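# Move steel cup from fixture onto plate, upside down

## Task

Lift the steel cup from the fixture on the robot's right-hand side. Set it upside down (opening facing the table) so that its rim rests on the plate all the way round. Then open the gripper and leave it there.

## Robot and tools

ROBOT. Two six-joint arms, left_arm and right_arm, each ending in a two-finger parallel gripper. Base positions in the scene frame: left_arm at (+0.048, +0.266, 0), right_arm at (-0.042, -0.361, 0). The arm names are not image sides. Joint ranges in rad, base to hand: waist -2.880 to 2.880, shoulder 0.000 to 3.142, elbow 0.000 to 3.019, wrist pitch -1.693 to 1.571, wrist yaw -1.571 to 1.571, wrist roll -2.094 to 2.094. An elbow cannot fully straighten.

FRAME. All poses use one scene frame. The origin sits on the table surface midway between the arms. +x points away from the robot over the table, +z points up, and left_arm is on the +y side. Positions are in metres. Orientations are quaternions written w first (qw, qx, qy, qz). In the gripper's own frame the fingers extend along +z and close along y. end_effector_position is the point between the finger pads, roughly 1 cm short of the fingertips.

COMMAND ROW. Every motion command is one row of 16 numbers: x, y, z, qw, qx, qy, qz, opening for left_arm, followed by the same eight for right_arm. Both arms are always included, even if only one should move. Position and quaternion are an absolute target pose in the scene frame, not an offset. Opening runs from -1 (closed) to +1 (fully open, 0.094 m). To keep an arm still, resend the exact pose from the last result taken before it stopped, plus the desired opening. To hold an orientation steady, repeat the quaternion you commanded, not the slightly drifted reported one. A target lying more than 0.6 m from the arm's last reported position along any gripper axis is refused and nothing is sent. Each control step the controller limits the commanded pose to 70 mm and 16 degrees away from the measured pose; position wins over orientation if both cannot be met. Arms often stop a centimetre or more short, usually low, and reported hand positions can be off at long reach.

TOOLS.
- execute_actions: argument actions is a list holding zero or one item. An empty list just returns the state. An action item has rows (1 to 15 rows of 16 numbers) and steps (1 to 15, default 15; each step is 1/30 s); each row is used for one step and the final row repeats to fill the remaining steps. A wait item has only steps (up to 300), counted from the previous result. Optional pictures (boolean) toggles camera images. After an action ends, each arm continues only as far as its last clipped pose, so long moves need further calls.
- move: target is one 16-number row as above; speed in m/s from 0.002 to 0.5 (default 0.25), rotation capped at twice that in rad/s. Both grippers travel in straight lines and finish together, taking 0.5 to 10 s; anything longer is cut at 10 s. The opening is applied at the start. Paths ignore obstacles and the other arm, and the hand may lag, wander or overshoot speed. Faster contact and targets placed deeper past a surface mean harder impacts and pushes.
- wait: seconds from 0 to 10; no new command is sent.
- zoom_image: camera is cam_head_left or cam_head_right; region [x0, y0, x1, y1] in pixels of that 504x504 image, origin top-left, at most 504 by 504.
- read_manual: section "licences" returns licence text only; nothing moves.
- finished_scene: scene number; ends and grades the current scene irreversibly, so call it only once the cup is resting correctly and released.

RESULTS. The state line shows each arm's gripper position and quaternion. grip_measured is the finger opening on the command scale; the last value of Joint positions is that opening in metres (readings may be off by about 1 mm). A move result adds a move: line with an ending such as done, off_target, moving, held or fault, plus which limits applied (paced means the pose was clipped; held means a check blocked some steps, after which the arm may jump faster than speed), and each gripper's distance to its target. If only one arm is named, the other finished. HELD marks steps that were not sent. A pose unreachable line means the clearance check altered or blocked that arm's command. Hand target shows where each gripper is currently driven. FAULT, MOTOR HOT (from 85 °C) and OVER-TEMPERATURE FAULT (at 100 °C the arm and gripper go limp and drop) warn about stops.

GRIPPING. Fingers go to the commanded opening. For a firm hold, command roughly 0.03 below grip_measured; a smaller margin grips more gently. Pad force is around 50 to 62 N.

CAMERAS. cam_head_left and cam_head_right are head cameras (504x504) looking down at the table; images come with results by default.

CAUTIONS. The simulation keeps running while the next call is being written. Holding loads heats motors, so avoid long holds. Do not let the arms collide or press on each other, do not knock anything off the table, and avoid drops, slips, slams and hard pushes. Occasional external tugs may act on a held item or loose objects.

Each tool is called in YAML: its name, and indented under it one key for each argument.

## Session

execute_actions:
  actions: []

Scene clock: 0.00 s of 4800.00 s.
left_arm: end_effector_position=(+0.4334, +0.6550, +0.2311) grip_measured=+1.000 end_effector_quat_wxyz=(-0.134, +0.263, +0.950, +0.102) | right_arm: end_effector_position=(+0.4906, -0.3886, +0.2836) grip_measured=+1.000 end_effector_quat_wxyz=(+0.106, +0.830, -0.535, +0.120)
Joint positions: left_arm=[ 0.847  1.762  1.704 -1.5   -0.339  1.228  0.094] | right_arm=[ 0.014  1.683  1.739 -1.553  0.313 -1.959  0.094]
Joint velocities: left_arm=[ 0.005 -0.005 -0.017  0.002  0.051  0.022  0.   ] | right_arm=[ 0.005  0.005  0.027 -0.022 -0.037 -0.022  0.   ]
Motor temperatures (°C, as the motors report them): left_arm=[25 27 25 24 26 28] | right_arm=[27 24 27 25 27 26]
Hand target (left_arm): +0.438, +0.659, +0.238; -0.129, +0.262, +0.950, +0.110
Hand target (right_arm): +0.497, -0.388, +0.288; +0.102, +0.829, -0.536, +0.125

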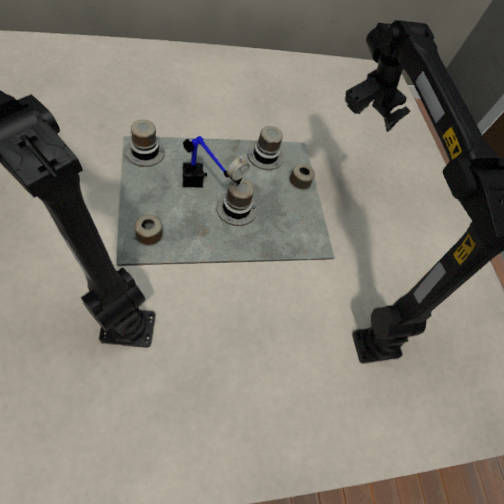

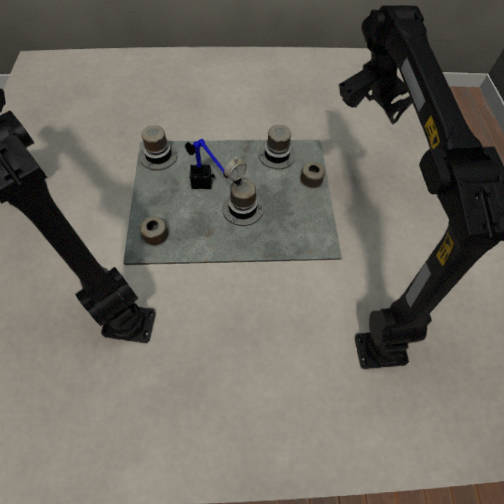

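zoom_image:
  camera: "cam_head_left"
  region: [200, 110, 340, 250]

zoom_image:
  camera: "cam_head_right"
  region: [210, 110, 350, 250]

zoom_image:
  camera: "cam_head_left"
  region: [110, 110, 250, 270]

Region (200, 110, 340, 250) of cam_head_left's 504x504 image, scaled by 3.600, with more detail than that image has.

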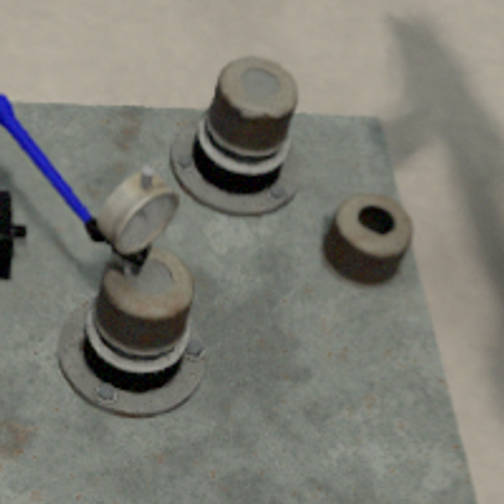

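Region (210, 110, 350, 250) of cam_head_right's 504x504 image, scaled by 3.600, with more detail than that image has.

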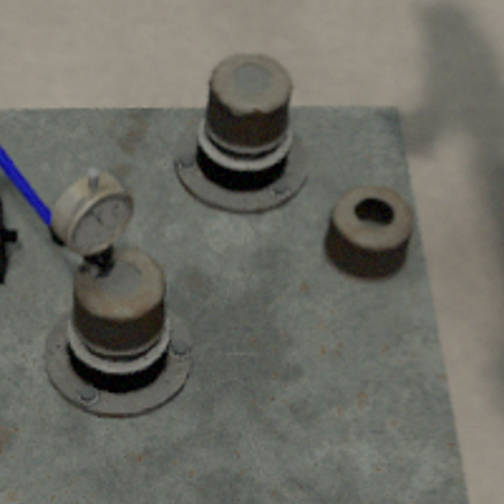

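Region (110, 110, 250, 270) of cam_head_left's 504x504 image, scaled by 3.150, with more detail than that image has; it fills the left 441 columns of this view, and the rest is white.

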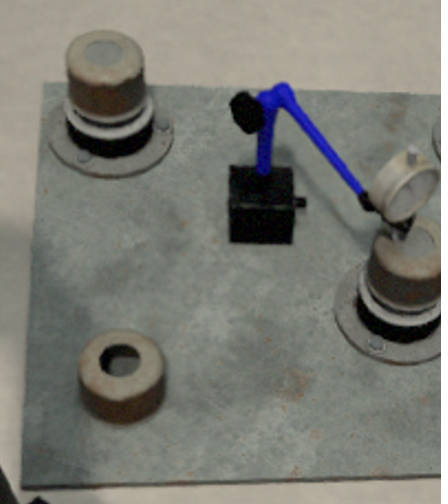

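zoom_image:
  camera: "cam_head_left"
  region: [240, 115, 300, 175]

zoom_image:
  camera: "cam_head_right"
  region: [250, 115, 310, 175]

Region (240, 115, 300, 175) of cam_head_left's 504x504 image, scaled by 8.400, with more detail than that image has.

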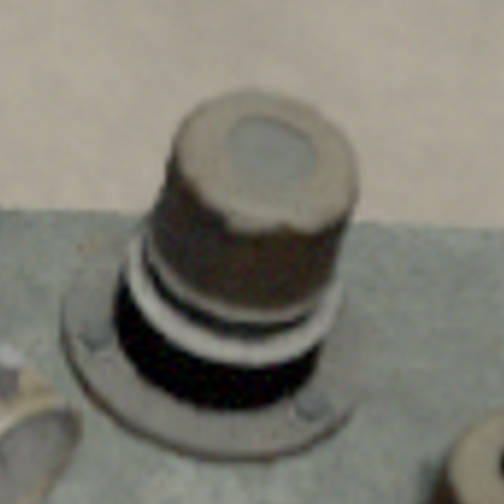

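Region (250, 115, 310, 175) of cam_head_right's 504x504 image, scaled by 8.400, with more detail than that image has.

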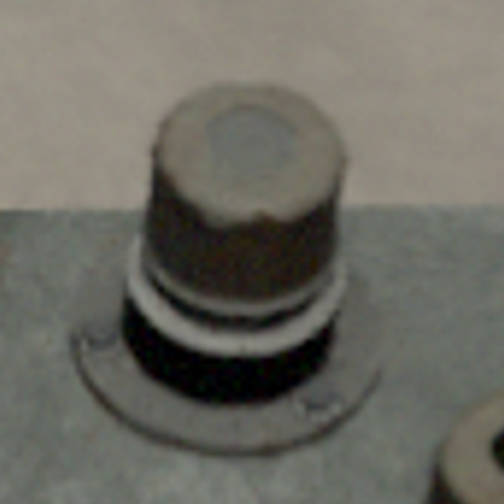

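zoom_image:
  camera: "cam_head_left"
  region: [340, 60, 424, 144]

zoom_image:
  camera: "cam_head_right"
  region: [340, 50, 424, 134]

Region (340, 60, 424, 144) of cam_head_left's 504x504 image, scaled by 6.000, with more detail than that image has.

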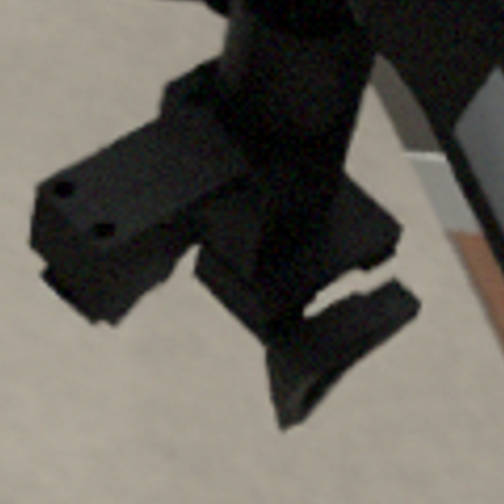

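Region (340, 50, 424, 134) of cam_head_right's 504x504 image, scaled by 6.000, with more detail than that image has.

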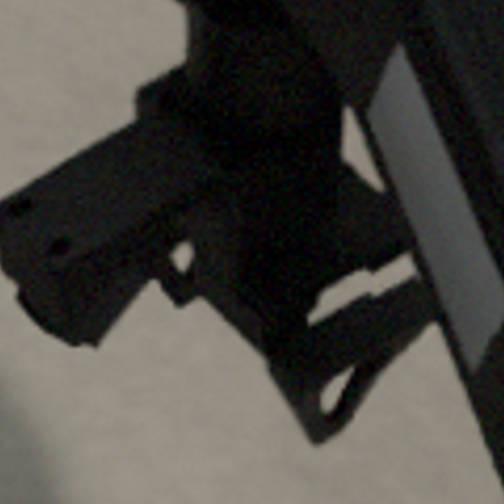

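move:
  target: [0.4334,0.6550,0.2311,-0.134,0.263,0.950,0.102,1, 0.575,-0.135,0.19,0,0,1,0,1]
  speed: 0.3

Scene clock: 59.10 s of 4800.00 s.
left_arm: end_effector_position=(+0.4334, +0.6550, +0.2311) grip_measured=+1.000 end_effector_quat_wxyz=(-0.134, +0.263, +0.950, +0.102) | right_arm: end_effector_position=(+0.5632, -0.1497, +0.1914) grip_measured=+1.000 end_effector_quat_wxyz=(-0.013, -0.001, +1.000, -0.008)
Joint positions: left_arm=[ 0.847  1.762  1.704 -1.5   -0.339  1.228  0.094] | right_arm=[ 0.304  2.082  2.108 -1.626  0.007  0.335  0.094]
Joint velocities: left_arm=[ 0.015 -0.005  0.012 -0.002 -0.007 -0.022  0.   ] | right_arm=[-0.005  0.005 -0.002 -0.002  0.051  0.007  0.   ]
Motor temperatures (°C, as the motors report them): left_arm=[25 28 30 24 26 28] | right_arm=[27 26 33 25 27 26]
Hand target (left_arm): +0.433, +0.655, +0.231; -0.134, +0.263, +0.950, +0.102
Hand target (right_arm): +0.575, -0.137, +0.191; +0.001, -0.000, +1.000, -0.003
Off the commanded pose (left_arm): 0.000 m, 0 deg.
Off the commanded pose (right_arm): 0.019 m, 2 deg.
After step 90, 52.10 s passed at rest.
move: off_target (right_arm)

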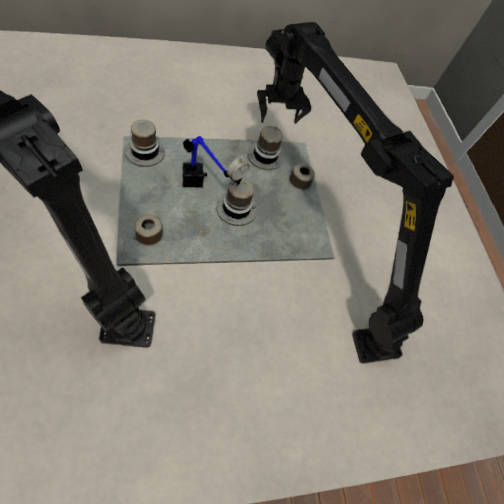

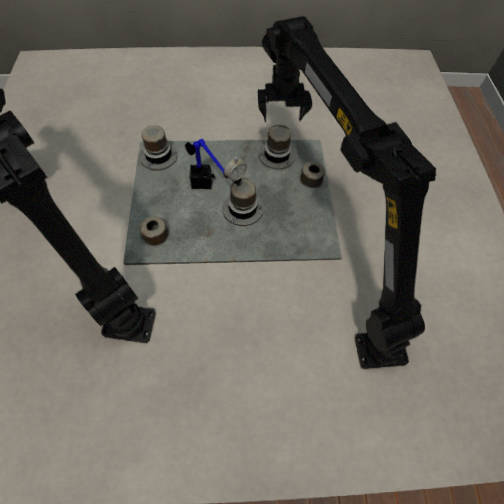

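zoom_image:
  camera: "cam_head_left"
  region: [235, 80, 335, 180]

zoom_image:
  camera: "cam_head_right"
  region: [235, 80, 335, 180]

Region (235, 80, 335, 180) of cam_head_left's 504x504 image, scaled by 5.040, with more detail than that image has.

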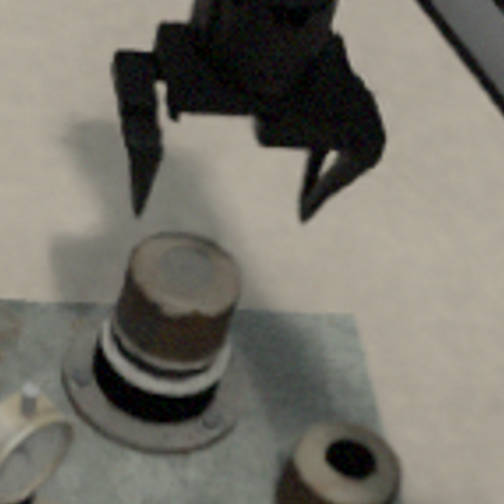

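Region (235, 80, 335, 180) of cam_head_right's 504x504 image, scaled by 5.040, with more detail than that image has.

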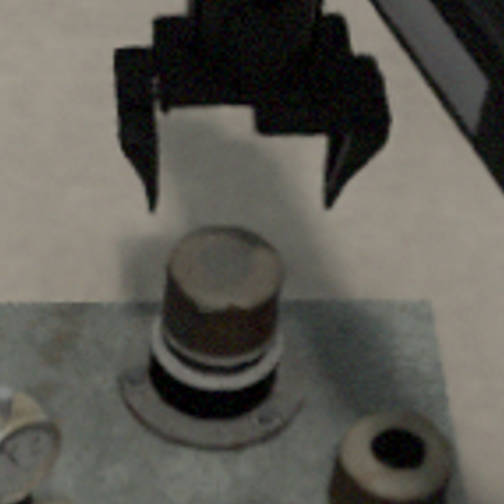

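move:
  target: [0.4334,0.6550,0.2311,-0.134,0.263,0.950,0.102,1, 0.603,-0.148,0.145,0,0,1,0,1]
  speed: 0.1

zoom_image:
  camera: "cam_head_left"
  region: [235, 80, 335, 180]

zoom_image:
  camera: "cam_head_right"
  region: [235, 80, 335, 180]

Scene clock: 79.87 s of 4800.00 s.
left_arm: end_effector_position=(+0.4334, +0.6550, +0.2311) grip_measured=+1.000 end_effector_quat_wxyz=(-0.134, +0.263, +0.950, +0.102) | right_arm: end_effector_position=(+0.5840, -0.1440, +0.1382) grip_measured=+1.000 end_effector_quat_wxyz=(-0.020, -0.002, +1.000, -0.009)
Joint positions: left_arm=[ 0.847  1.762  1.704 -1.5   -0.339  1.228  0.094] | right_arm=[ 0.301  2.171  2.117 -1.56   0.004  0.331  0.094]
Joint velocities: left_arm=[-0.005 -0.015 -0.012 -0.002  0.022  0.007  0.   ] | right_arm=[-0.005  0.005 -0.002 -0.017 -0.051 -0.022  0.   ]
Motor temperatures (°C, as the motors report them): left_arm=[25 29 30 24 26 28] | right_arm=[27 27 34 25 27 26]
Hand target (left_arm): +0.433, +0.655, +0.231; -0.134, +0.263, +0.950, +0.102
Hand target (right_arm): +0.602, -0.149, +0.145; +0.001, +0.000, +1.000, -0.000
Off the commanded pose (left_arm): 0.000 m, 0 deg.
Off the commanded pose (right_arm): 0.021 m, 3 deg.
After step 90, 16.50 s passed at rest.
move: off_target (right_arm)

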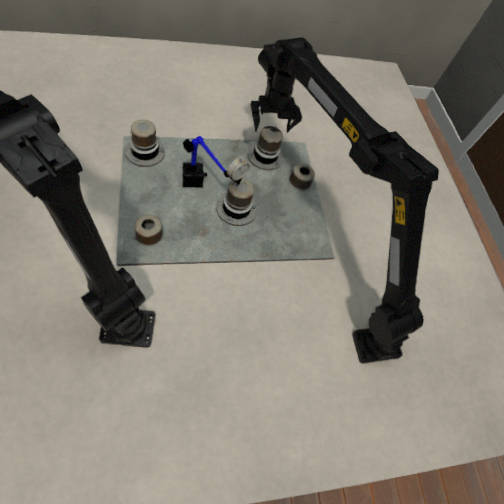

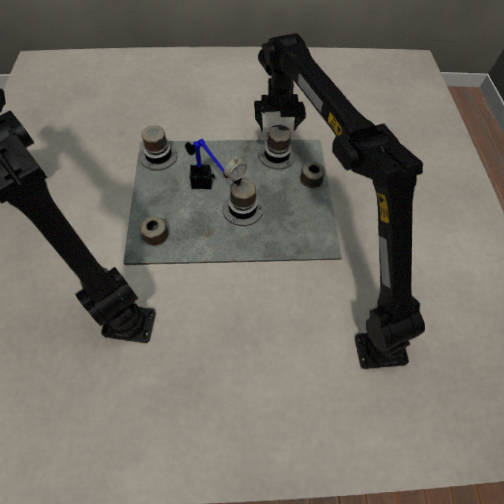

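Region (235, 80, 335, 180) of cam_head_left's 504x504 image, scaled by 5.040, with more detail than that image has.

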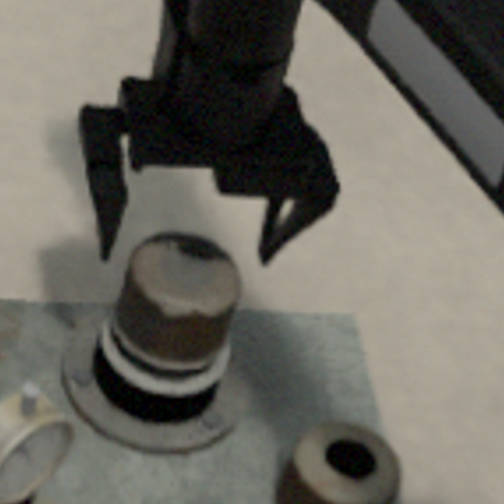

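Region (235, 80, 335, 180) of cam_head_right's 504x504 image, scaled by 5.040, with more detail than that image has.

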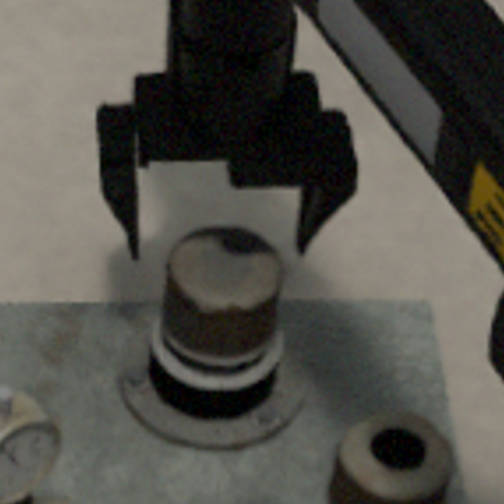

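move:
  target: [0.4334,0.6550,0.2311,-0.134,0.263,0.950,0.102,1, 0.613,-0.158,0.140,0.015,0,1,0,1]
  speed: 0.05

zoom_image:
  camera: "cam_head_left"
  region: [235, 80, 335, 180]

zoom_image:
  camera: "cam_head_right"
  region: [235, 80, 335, 180]

Scene clock: 91.97 s of 4800.00 s.
left_arm: end_effector_position=(+0.4334, +0.6550, +0.2311) grip_measured=+1.000 end_effector_quat_wxyz=(-0.134, +0.263, +0.950, +0.102) | right_arm: end_effector_position=(+0.5972, -0.1535, +0.1379) grip_measured=+1.000 end_effector_quat_wxyz=(-0.001, -0.001, +1.000, -0.004)
Joint positions: left_arm=[ 0.847  1.762  1.704 -1.5   -0.339  1.228  0.094] | right_arm=[ 0.282  2.171  2.117 -1.521  0.007  0.314  0.094]
Joint velocities: left_arm=[-0.024  0.005 -0.007  0.002 -0.051  0.066  0.   ] | right_arm=[-0.005  0.015 -0.002 -0.017  0.022  0.007  0.   ]
Motor temperatures (°C, as the motors report them): left_arm=[25 29 30 24 26 28] | right_arm=[27 27 34 25 27 26]
Hand target (left_arm): +0.433, +0.655, +0.231; -0.134, +0.263, +0.950, +0.102
Hand target (right_arm): +0.612, -0.158, +0.140; +0.015, -0.001, +1.000, -0.000
Off the commanded pose (left_arm): 0.000 m, 0 deg.
Off the commanded pose (right_arm): 0.017 m, 2 deg.
After step 90, 7.97 s passed at rest.
move: off_target (right_arm)

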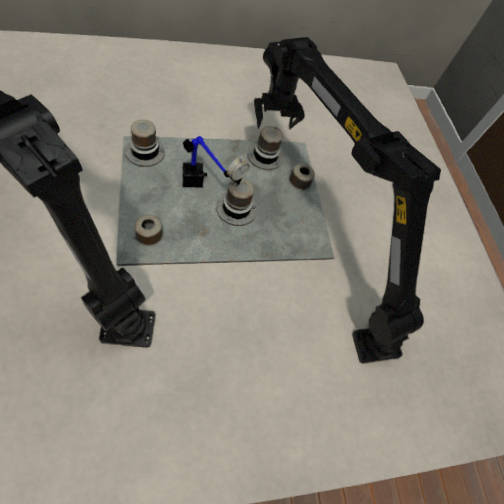

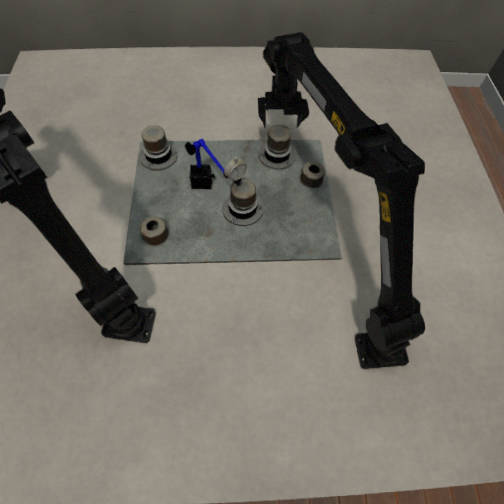

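Region (235, 80, 335, 180) of cam_head_left's 504x504 image, scaled by 5.040, with more detail than that image has.

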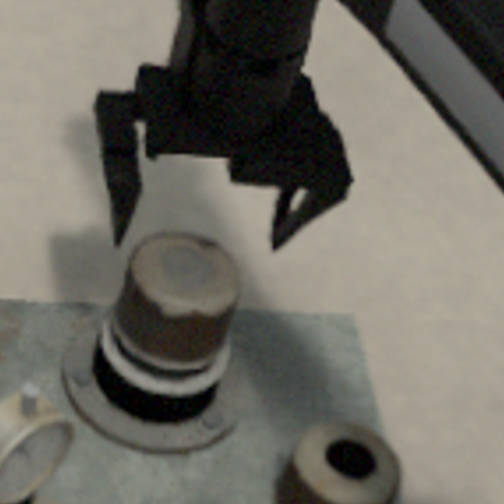

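Region (235, 80, 335, 180) of cam_head_right's 504x504 image, scaled by 5.040, with more detail than that image has.

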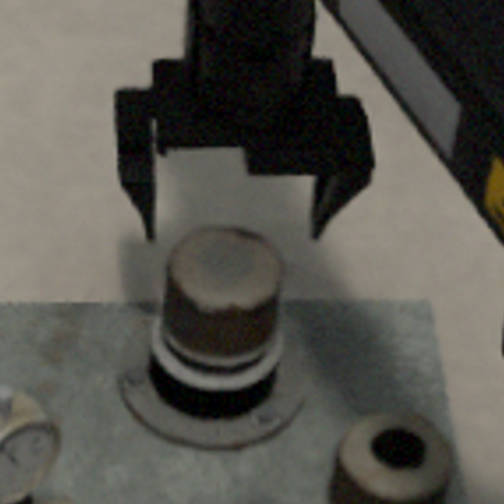

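move:
  target: [0.4334,0.6550,0.2311,-0.134,0.263,0.950,0.102,1, 0.608,-0.143,0.108,0.015,0,1,0,1]
  speed: 0.04

zoom_image:
  camera: "cam_head_left"
  region: [235, 80, 335, 180]

zoom_image:
  camera: "cam_head_right"
  region: [235, 80, 335, 180]

Scene clock: 98.30 s of 4800.00 s.
left_arm: end_effector_position=(+0.4334, +0.6550, +0.2311) grip_measured=+1.000 end_effector_quat_wxyz=(-0.134, +0.263, +0.950, +0.102) | right_arm: end_effector_position=(+0.6061, -0.1507, +0.1247) grip_measured=+1.000 end_effector_quat_wxyz=(+0.019, -0.001, +1.000, +0.002)
Joint positions: left_arm=[ 0.847  1.762  1.704 -1.5   -0.339  1.228  0.094] | right_arm=[ 0.282  2.171  2.082 -1.444  0.007  0.314  0.094]
Joint velocities: left_arm=[ 0.005 -0.015  0.012 -0.012  0.022  0.007  0.   ] | right_arm=[-0.015 -0.024 -0.012  0.012 -0.095  0.007  0.   ]
Motor temperatures (°C, as the motors report them): left_arm=[25 29 30 24 26 28] | right_arm=[27 27 34 25 27 26]
Hand target (left_arm): +0.433, +0.655, +0.231; -0.134, +0.263, +0.950, +0.102
Hand target (right_arm): +0.607, -0.143, +0.108; +0.015, -0.000, +1.000, -0.000
Off the commanded pose (left_arm): 0.000 m, 0 deg.
Off the commanded pose (right_arm): 0.019 m, 0 deg.
After step 90, 2.27 s passed at rest.
move: off_target (right_arm)

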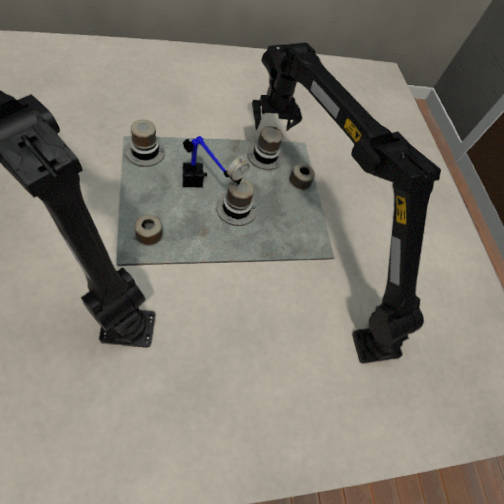

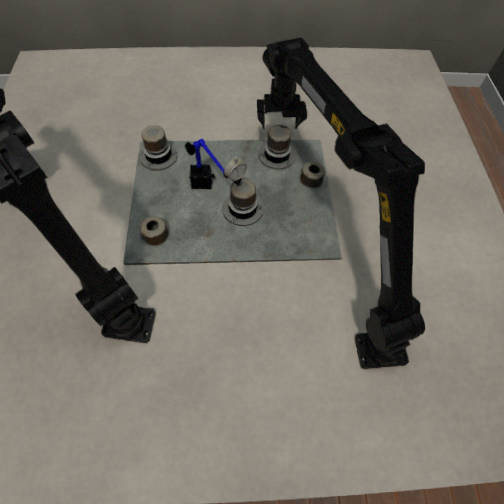

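Region (235, 80, 335, 180) of cam_head_left's 504x504 image, scaled by 5.040, with more detail than that image has.

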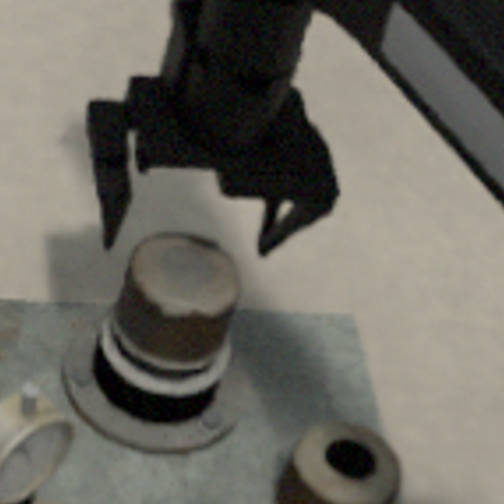

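Region (235, 80, 335, 180) of cam_head_right's 504x504 image, scaled by 5.040, with more detail than that image has.

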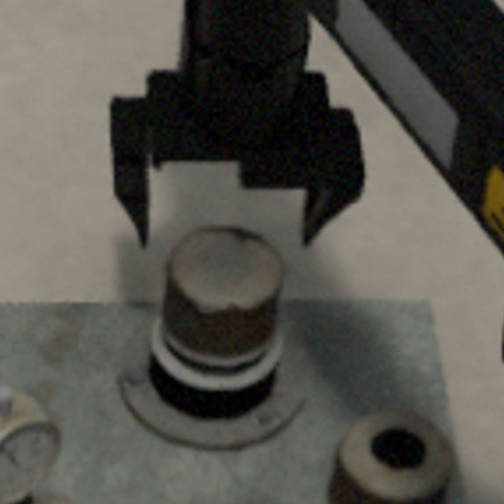

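move:
  target: [0.4334,0.6550,0.2311,-0.134,0.263,0.950,0.102,1, 0.596,-0.140,0.080,0.0,0,1,0,1]
  speed: 0.04

zoom_image:
  camera: "cam_head_left"
  region: [235, 80, 335, 180]

zoom_image:
  camera: "cam_head_right"
  region: [235, 80, 335, 180]

Scene clock: 108.77 s of 4800.00 s.
left_arm: end_effector_position=(+0.4334, +0.6550, +0.2311) grip_measured=+1.000 end_effector_quat_wxyz=(-0.134, +0.263, +0.950, +0.102) | right_arm: end_effector_position=(+0.5960, -0.1528, +0.0978) grip_measured=+1.000 end_effector_quat_wxyz=(+0.005, +0.003, +1.000, -0.000)
Joint positions: left_arm=[ 0.847  1.762  1.704 -1.5   -0.339  1.228  0.094] | right_arm=[ 0.282  2.171  2.011 -1.402  0.003  0.322  0.094]
Joint velocities: left_arm=[-0.005 -0.015 -0.012 -0.007 -0.037 -0.066  0.   ] | right_arm=[ 0.005 -0.015 -0.032  0.007 -0.066 -0.037  0.   ]
Motor temperatures (°C, as the motors report them): left_arm=[25 29 30 24 26 28] | right_arm=[27 28 33 25 27 26]
Hand target (left_arm): +0.433, +0.655, +0.231; -0.134, +0.263, +0.950, +0.102
Hand target (right_arm): +0.595, -0.141, +0.080; -0.000, +0.000, +1.000, -0.000
Off the commanded pose (left_arm): 0.000 m, 0 deg.
Off the commanded pose (right_arm): 0.022 m, 1 deg.
After step 90, 6.03 s passed at rest.
move: off_target (right_arm)

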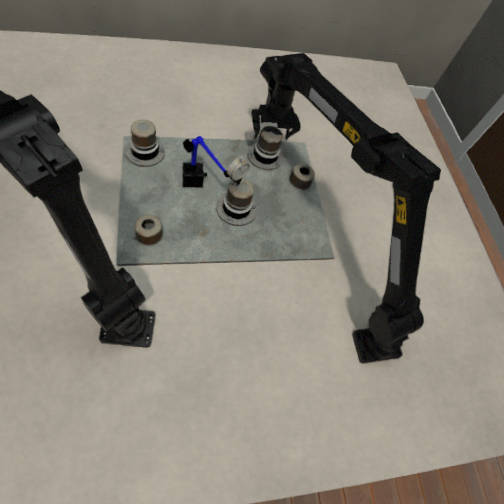

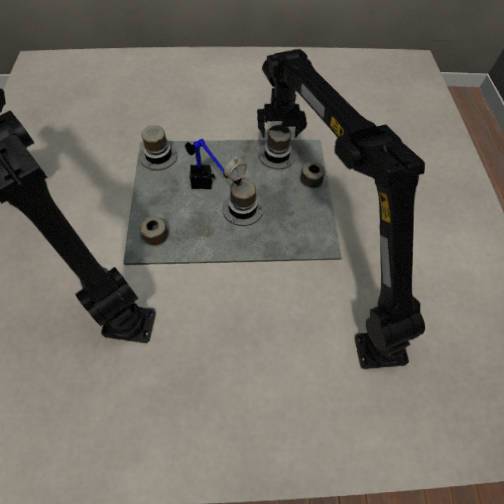

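Region (235, 80, 335, 180) of cam_head_left's 504x504 image, scaled by 5.040, with more detail than that image has.

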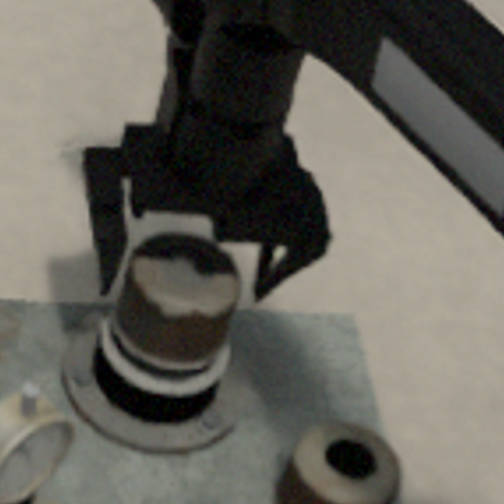

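Region (235, 80, 335, 180) of cam_head_right's 504x504 image, scaled by 5.040, with more detail than that image has.

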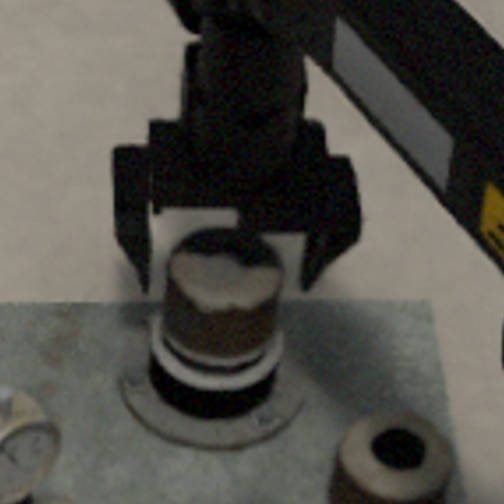

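move:
  target: [0.4334,0.6550,0.2311,-0.134,0.263,0.950,0.102,1, 0.591,-0.142,0.072,0.0,0,1,0,1]
  speed: 0.03

zoom_image:
  camera: "cam_head_right"
  region: [235, 80, 335, 180]

Scene clock: 113.17 s of 4800.00 s.
left_arm: end_effector_position=(+0.4334, +0.6550, +0.2311) grip_measured=+1.000 end_effector_quat_wxyz=(-0.134, +0.263, +0.950, +0.102) | right_arm: end_effector_position=(+0.5914, -0.1543, +0.0833) grip_measured=+1.000 end_effector_quat_wxyz=(+0.000, +0.003, +1.000, -0.002)
Joint positions: left_arm=[ 0.847  1.762  1.704 -1.5   -0.339  1.228  0.094] | right_arm=[ 0.282  2.171  1.973 -1.372  0.003  0.322  0.094]
Joint velocities: left_arm=[-0.005  0.005  0.002 -0.017 -0.007  0.007  0.   ] | right_arm=[ 0.005  0.005 -0.012 -0.012  0.007  0.007  0.   ]
Motor temperatures (°C, as the motors report them): left_arm=[25 29 30 24 26 28] | right_arm=[27 28 33 25 27 26]
Hand target (left_arm): +0.433, +0.655, +0.231; -0.134, +0.263, +0.950, +0.102
Hand target (right_arm): +0.590, -0.143, +0.072; -0.000, +0.000, +1.000, -0.000
Off the commanded pose (left_arm): 0.000 m, 0 deg.
Off the commanded pose (right_arm): 0.017 m, 0 deg.
After step 90, 0.23 s passed at rest.
move: off_target (right_arm)

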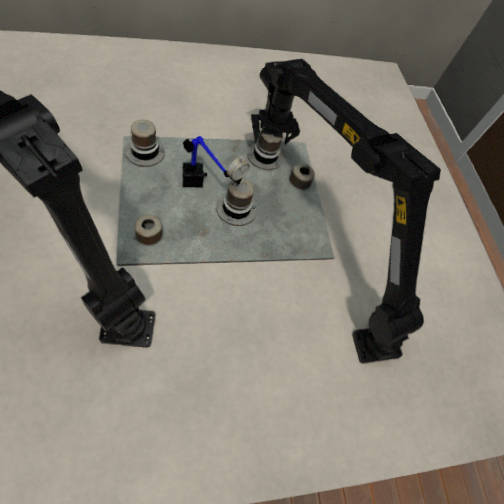

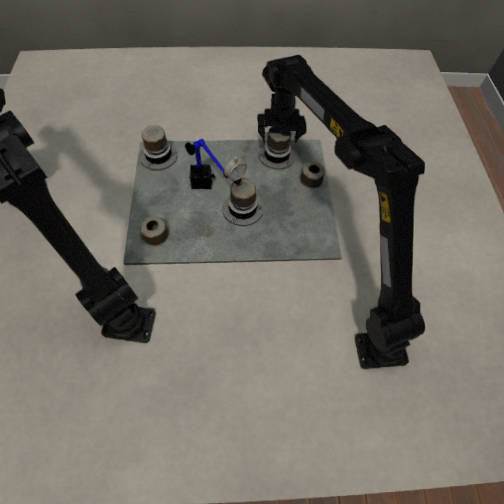

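Region (235, 80, 335, 180) of cam_head_right's 504x504 image, scaled by 5.040, with more detail than that image has.

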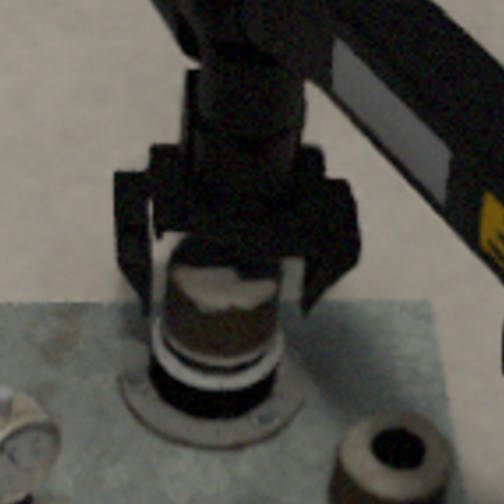

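execute_actions:
  actions:
    - {"rows": [[0.4334,0.6550,0.2311,-0.134,0.263,0.950,0.102,1, 0.5914,-0.148,0.0833,0,0,1,0,0.85],[0.4334,0.6550,0.2311,-0.134,0.263,0.950,0.102,1, 0.5914,-0.148,0.0833,0,0,1,0,0.75],[0.4334,0.6550,0.2311,-0.134,0.263,0.950,0.102,1, 0.5914,-0.148,0.0833,0,0,1,0,0.68],[0.4334,0.6550,0.2311,-0.134,0.263,0.950,0.102,1, 0.5914,-0.148,0.0833,0,0,1,0,0.64],[0.4334,0.6550,0.2311,-0.134,0.263,0.950,0.102,1, 0.5914,-0.148,0.0833,0,0,1,0,0.60],[0.4334,0.6550,0.2311,-0.134,0.263,0.950,0.102,1, 0.5914,-0.148,0.0833,0,0,1,0,0.57],[0.4334,0.6550,0.2311,-0.134,0.263,0.950,0.102,1, 0.5914,-0.148,0.0833,0,0,1,0,0.54],[0.4334,0.6550,0.2311,-0.134,0.263,0.950,0.102,1, 0.5914,-0.148,0.0833,0,0,1,0,0.52],[0.4334,0.6550,0.2311,-0.134,0.263,0.950,0.102,1, 0.5914,-0.148,0.0833,0,0,1,0,0.50],[0.4334,0.6550,0.2311,-0.134,0.263,0.950,0.102,1, 0.5914,-0.148,0.0833,0,0,1,0,0.48],[0.4334,0.6550,0.2311,-0.134,0.263,0.950,0.102,1, 0.5914,-0.148,0.0833,0,0,1,0,0.46]], "steps": 15}

zoom_image:
  camera: "cam_head_right"
  region: [235, 80, 335, 180]

Scene clock: 124.60 s of 4800.00 s.
left_arm: end_effector_position=(+0.4334, +0.6550, +0.2311) grip_measured=+1.000 end_effector_quat_wxyz=(-0.134, +0.263, +0.950, +0.102) | right_arm: end_effector_position=(+0.5907, -0.1521, +0.0833) grip_measured=+0.483 end_effector_quat_wxyz=(-0.000, +0.002, +1.000, +0.001)
Joint positions: left_arm=[ 0.847  1.762  1.704 -1.5   -0.339  1.228  0.094] | right_arm=[ 0.284  2.171  1.973 -1.372 -0.003  0.322  0.07 ]
Joint velocities: left_arm=[-0.015 -0.005 -0.012  0.002 -0.037  0.037  0.   ] | right_arm=[-0.005 -0.005 -0.007  0.012 -0.037 -0.022  0.001]
Motor temperatures (°C, as the motors report them): left_arm=[25 29 30 24 26 28] | right_arm=[27 28 32 25 27 26]
Hand target (left_arm): +0.433, +0.655, +0.231; -0.134, +0.263, +0.950, +0.102
Hand target (right_arm): +0.591, -0.148, +0.083; +0.000, -0.000, +1.000, -0.000
Off the commanded pose (left_arm): 0.000 m, 0 deg.
Off the commanded pose (right_arm): 0.004 m, 0 deg.
Steps of this call (steps 1 to 90: nothing new was sent; then 7.93 s passed at rest; steps 91 to 105: all 15 steps of this action). Readings (end_effector_position):
91: left_arm (+0.4334, +0.6550, +0.2311) | right_arm (+0.5915, -0.1543, +0.0833)
92: left_arm (+0.4334, +0.6550, +0.2311) | right_arm (+0.5915, -0.1543, +0.0833)
94: left_arm (+0.4334, +0.6550, +0.2311) | right_arm (+0.5915, -0.1543, +0.0833)
98: left_arm (+0.4334, +0.6550, +0.2311) | right_arm (+0.5910, -0.1529, +0.0833)
105: the state above

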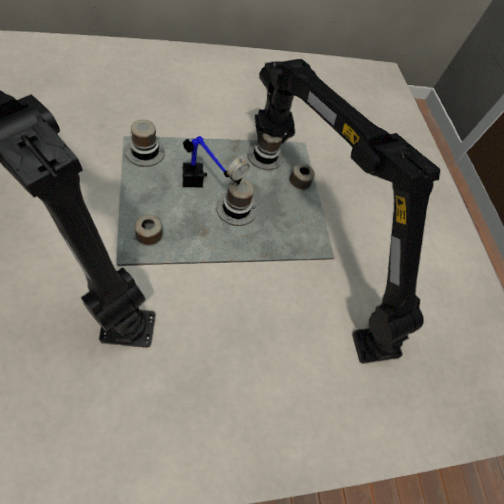

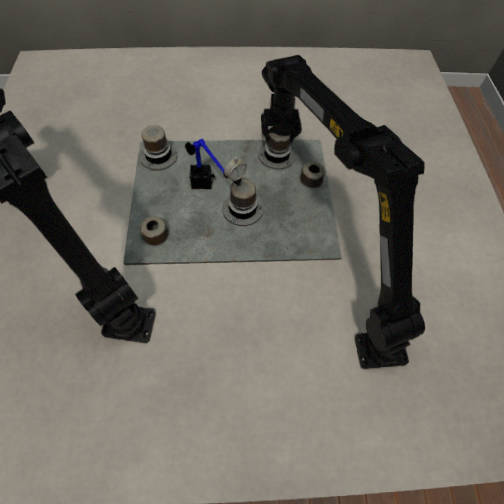

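Region (235, 80, 335, 180) of cam_head_right's 504x504 image, scaled by 5.040, with more detail than that image has.

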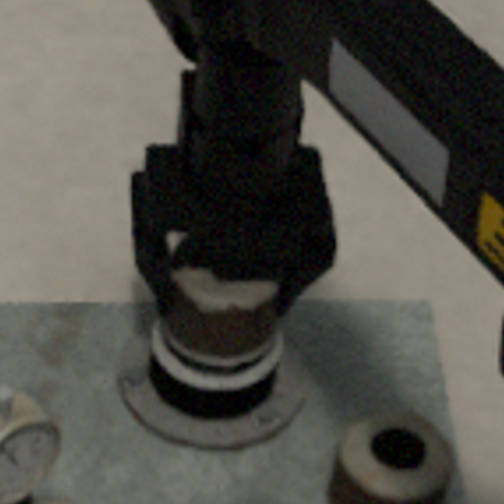

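move:
  target: [0.4334,0.6550,0.2311,-0.134,0.263,0.950,0.102,1, 0.592,-0.152,0.115,0.0,0,1,0,0.45]
  speed: 0.02

zoom_image:
  camera: "cam_head_right"
  region: [235, 80, 335, 180]

Scene clock: 130.23 s of 4800.00 s.
left_arm: end_effector_position=(+0.4334, +0.6550, +0.2311) grip_measured=+1.000 end_effector_quat_wxyz=(-0.134, +0.263, +0.950, +0.102) | right_arm: end_effector_position=(+0.5905, -0.1521, +0.0896) grip_measured=+0.483 end_effector_quat_wxyz=(-0.003, +0.002, +1.000, +0.001)
Joint positions: left_arm=[ 0.847  1.762  1.704 -1.5   -0.339  1.228  0.094] | right_arm=[ 0.284  2.171  1.989 -1.394 -0.003  0.322  0.07 ]
Joint velocities: left_arm=[-0.005 -0.005 -0.022  0.007 -0.007  0.022  0.   ] | right_arm=[-0.015 -0.005 -0.012 -0.007  0.007 -0.022 -0.001]
Motor temperatures (°C, as the motors report them): left_arm=[25 29 30 24 26 28] | right_arm=[27 28 33 25 27 26]
Hand target (left_arm): +0.433, +0.655, +0.231; -0.134, +0.263, +0.950, +0.102
Hand target (right_arm): +0.592, -0.152, +0.115; +0.001, +0.000, +1.000, +0.000
Off the commanded pose (left_arm): 0.000 m, 0 deg.
Off the commanded pose (right_arm): 0.025 m, 0 deg.
After step 90, 0.83 s passed at rest.
move: off_target (right_arm)

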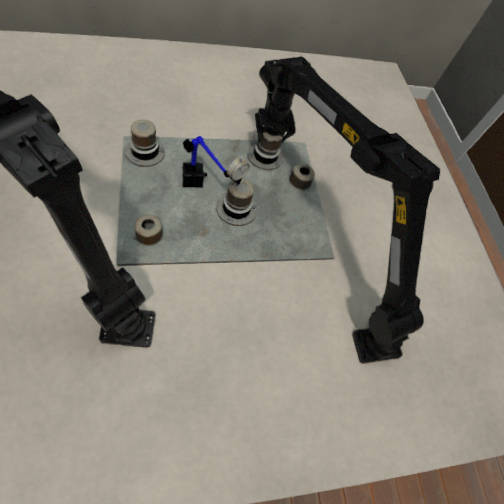

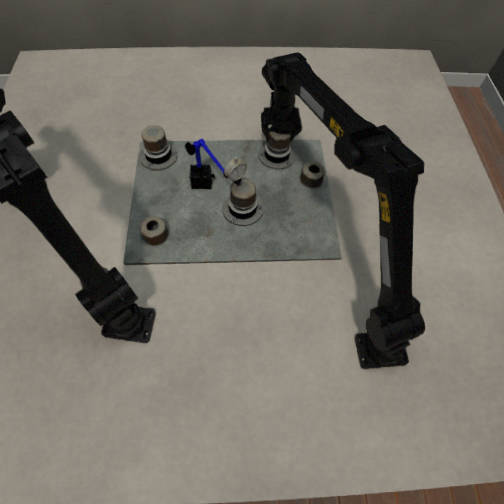

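Region (235, 80, 335, 180) of cam_head_right's 504x504 image, scaled by 5.040, with more detail than that image has.

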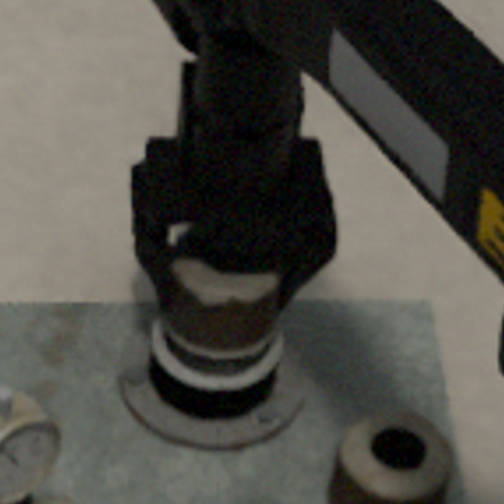

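The cup is rising with the gripper. I'll keep lifting.

move:
  target: [0.4334,0.6550,0.2311,-0.134,0.263,0.950,0.102,1, 0.596,-0.151,0.175,0.0,0,1,0,0.45]
  speed: 0.03

zoom_image:
  camera: "cam_head_right"
  region: [235, 80, 335, 180]

Scene clock: 136.23 s of 4800.00 s.
left_arm: end_effector_position=(+0.4334, +0.6550, +0.2311) grip_measured=+1.000 end_effector_quat_wxyz=(-0.134, +0.263, +0.950, +0.102) | right_arm: end_effector_position=(+0.5871, -0.1532, +0.1488) grip_measured=+0.483 end_effector_quat_wxyz=(-0.022, +0.002, +1.000, -0.006)
Joint positions: left_arm=[ 0.847  1.762  1.704 -1.5   -0.339  1.228  0.094] | right_arm=[ 0.284  2.171  2.145 -1.589 -0.003  0.322  0.07 ]
Joint velocities: left_arm=[ 0.005  0.005  0.012 -0.022  0.022 -0.051  0.   ] | right_arm=[-0.015  0.005 -0.002 -0.022 -0.007 -0.066 -0.001]
Motor temperatures (°C, as the motors report them): left_arm=[25 29 30 24 26 28] | right_arm=[27 28 34 25 27 26]
Hand target (left_arm): +0.433, +0.655, +0.231; -0.134, +0.263, +0.950, +0.102
Hand target (right_arm): +0.596, -0.151, +0.175; +0.000, +0.000, +1.000, +0.000
Off the commanded pose (left_arm): 0.000 m, 0 deg.
Off the commanded pose (right_arm): 0.028 m, 3 deg.
move: off_target (right_arm)

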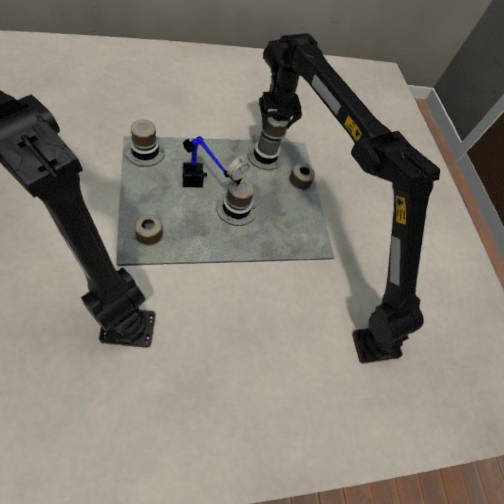

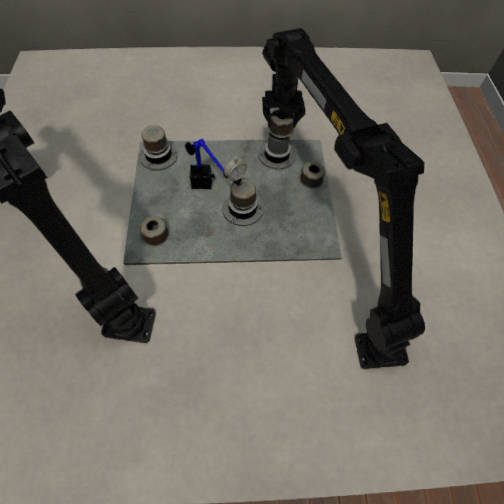

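Region (235, 80, 335, 180) of cam_head_right's 504x504 image, scaled by 5.040, with more detail than that image has.

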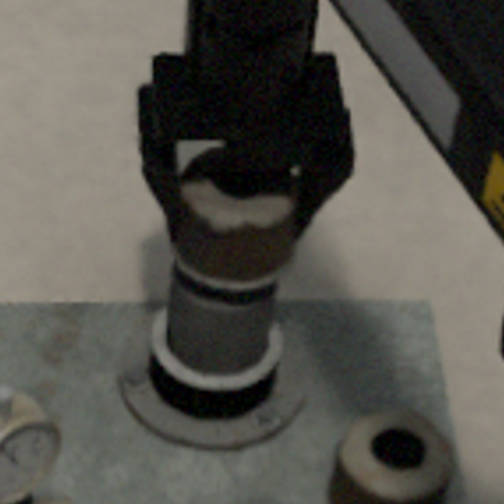

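move:
  target: [0.4334,0.6550,0.2311,-0.134,0.263,0.950,0.102,1, 0.33,-0.19,0.16,0.0,0,1,0,0.45]
  speed: 0.15

move:
  target: [0.4334,0.6550,0.2311,-0.134,0.263,0.950,0.102,1, 0.33,-0.19,0.06,0.0,0,1,0,0.45]
  speed: 0.08

zoom_image:
  camera: "cam_head_left"
  region: [230, 150, 350, 270]

Scene clock: 155.27 s of 4800.00 s.
left_arm: end_effector_position=(+0.4334, +0.6550, +0.2311) grip_measured=+1.000 end_effector_quat_wxyz=(-0.134, +0.263, +0.950, +0.102) | right_arm: end_effector_position=(+0.3237, -0.1970, +0.1546) grip_measured=+0.483 end_effector_quat_wxyz=(-0.016, -0.000, +1.000, -0.007)
Joint positions: left_arm=[ 0.847  1.762  1.704 -1.5   -0.339  1.228  0.094] | right_arm=[ 0.388  1.453  1.149 -1.301 -0.001  0.422  0.07 ]
Joint velocities: left_arm=[-0.015 -0.005  0.017  0.007  0.007 -0.095  0.   ] | right_arm=[ 0.005  0.005  0.007 -0.002 -0.022  0.022  0.001]
Motor temperatures (°C, as the motors report them): left_arm=[25 29 30 24 26 28] | right_arm=[27 29 35 25 28 26]
Hand target (left_arm): +0.433, +0.655, +0.231; -0.134, +0.263, +0.950, +0.102
Hand target (right_arm): +0.328, -0.190, +0.160; -0.000, -0.000, +1.000, -0.001
Off the commanded pose (left_arm): 0.000 m, 0 deg.
Off the commanded pose (right_arm): 0.011 m, 2 deg.
After step 90, 13.93 s passed at rest.
move: off_target (right_arm)

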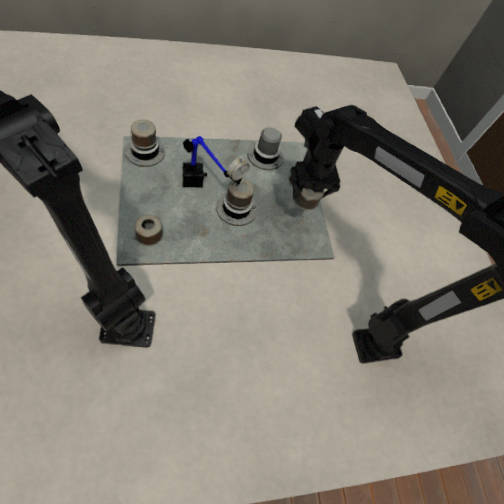

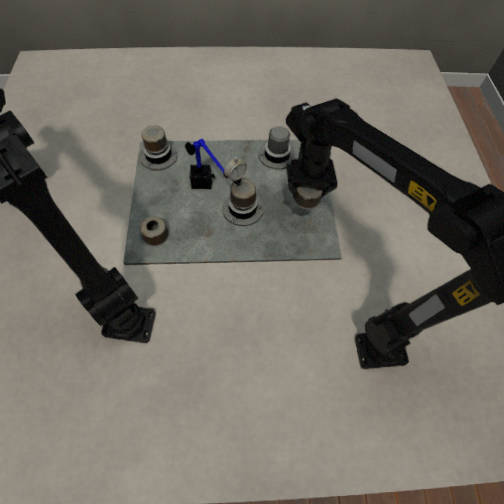

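Scene clock: 156.80 s of 4800.00 s.
left_arm: end_effector_position=(+0.4334, +0.6550, +0.2311) grip_measured=+1.000 end_effector_quat_wxyz=(-0.134, +0.263, +0.950, +0.102) | right_arm: end_effector_position=(+0.3235, -0.1971, +0.0600) grip_measured=+0.483 end_effector_quat_wxyz=(-0.009, -0.000, +1.000, -0.004)
Joint positions: left_arm=[ 0.847  1.762  1.704 -1.5   -0.339  1.228  0.094] | right_arm=[ 0.388  1.553  0.988 -1.026 -0.001  0.422  0.07 ]
Joint velocities: left_arm=[-0.005 -0.005  0.007 -0.007  0.022  0.037  0.   ] | right_arm=[-0.005 -0.005 -0.022  0.012 -0.051 -0.051 -0.001]
Motor temperatures (°C, as the motors report them): left_arm=[25 29 30 24 26 28] | right_arm=[27 28 35 25 27 26]
Hand target (left_arm): +0.433, +0.655, +0.231; -0.134, +0.263, +0.950, +0.102
Hand target (right_arm): +0.329, -0.191, +0.061; +0.000, -0.000, +1.000, -0.000
Off the commanded pose (left_arm): 0.000 m, 0 deg.
Off the commanded pose (right_arm): 0.010 m, 1 deg.
move: done

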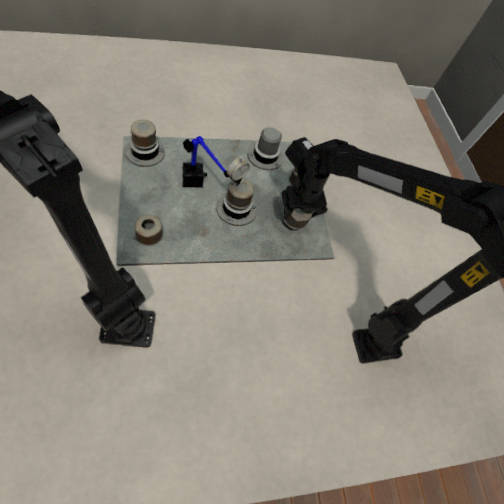

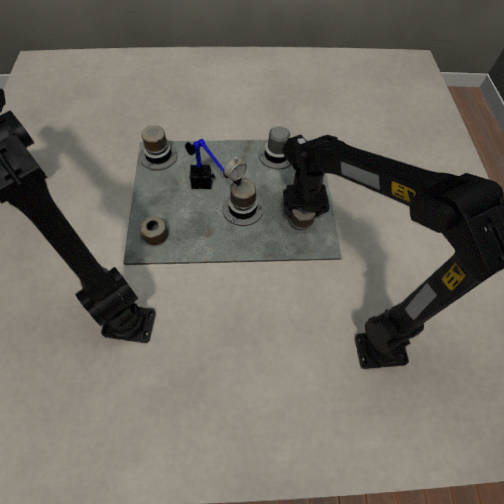

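Region (230, 150, 350, 270) of cam_head_left's 504x504 image, scaled by 4.200, with more detail than that image has.

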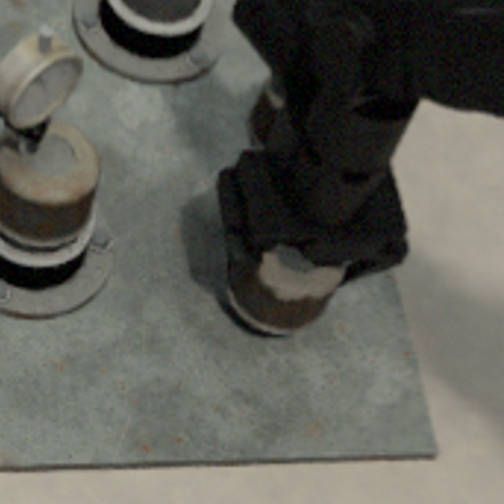

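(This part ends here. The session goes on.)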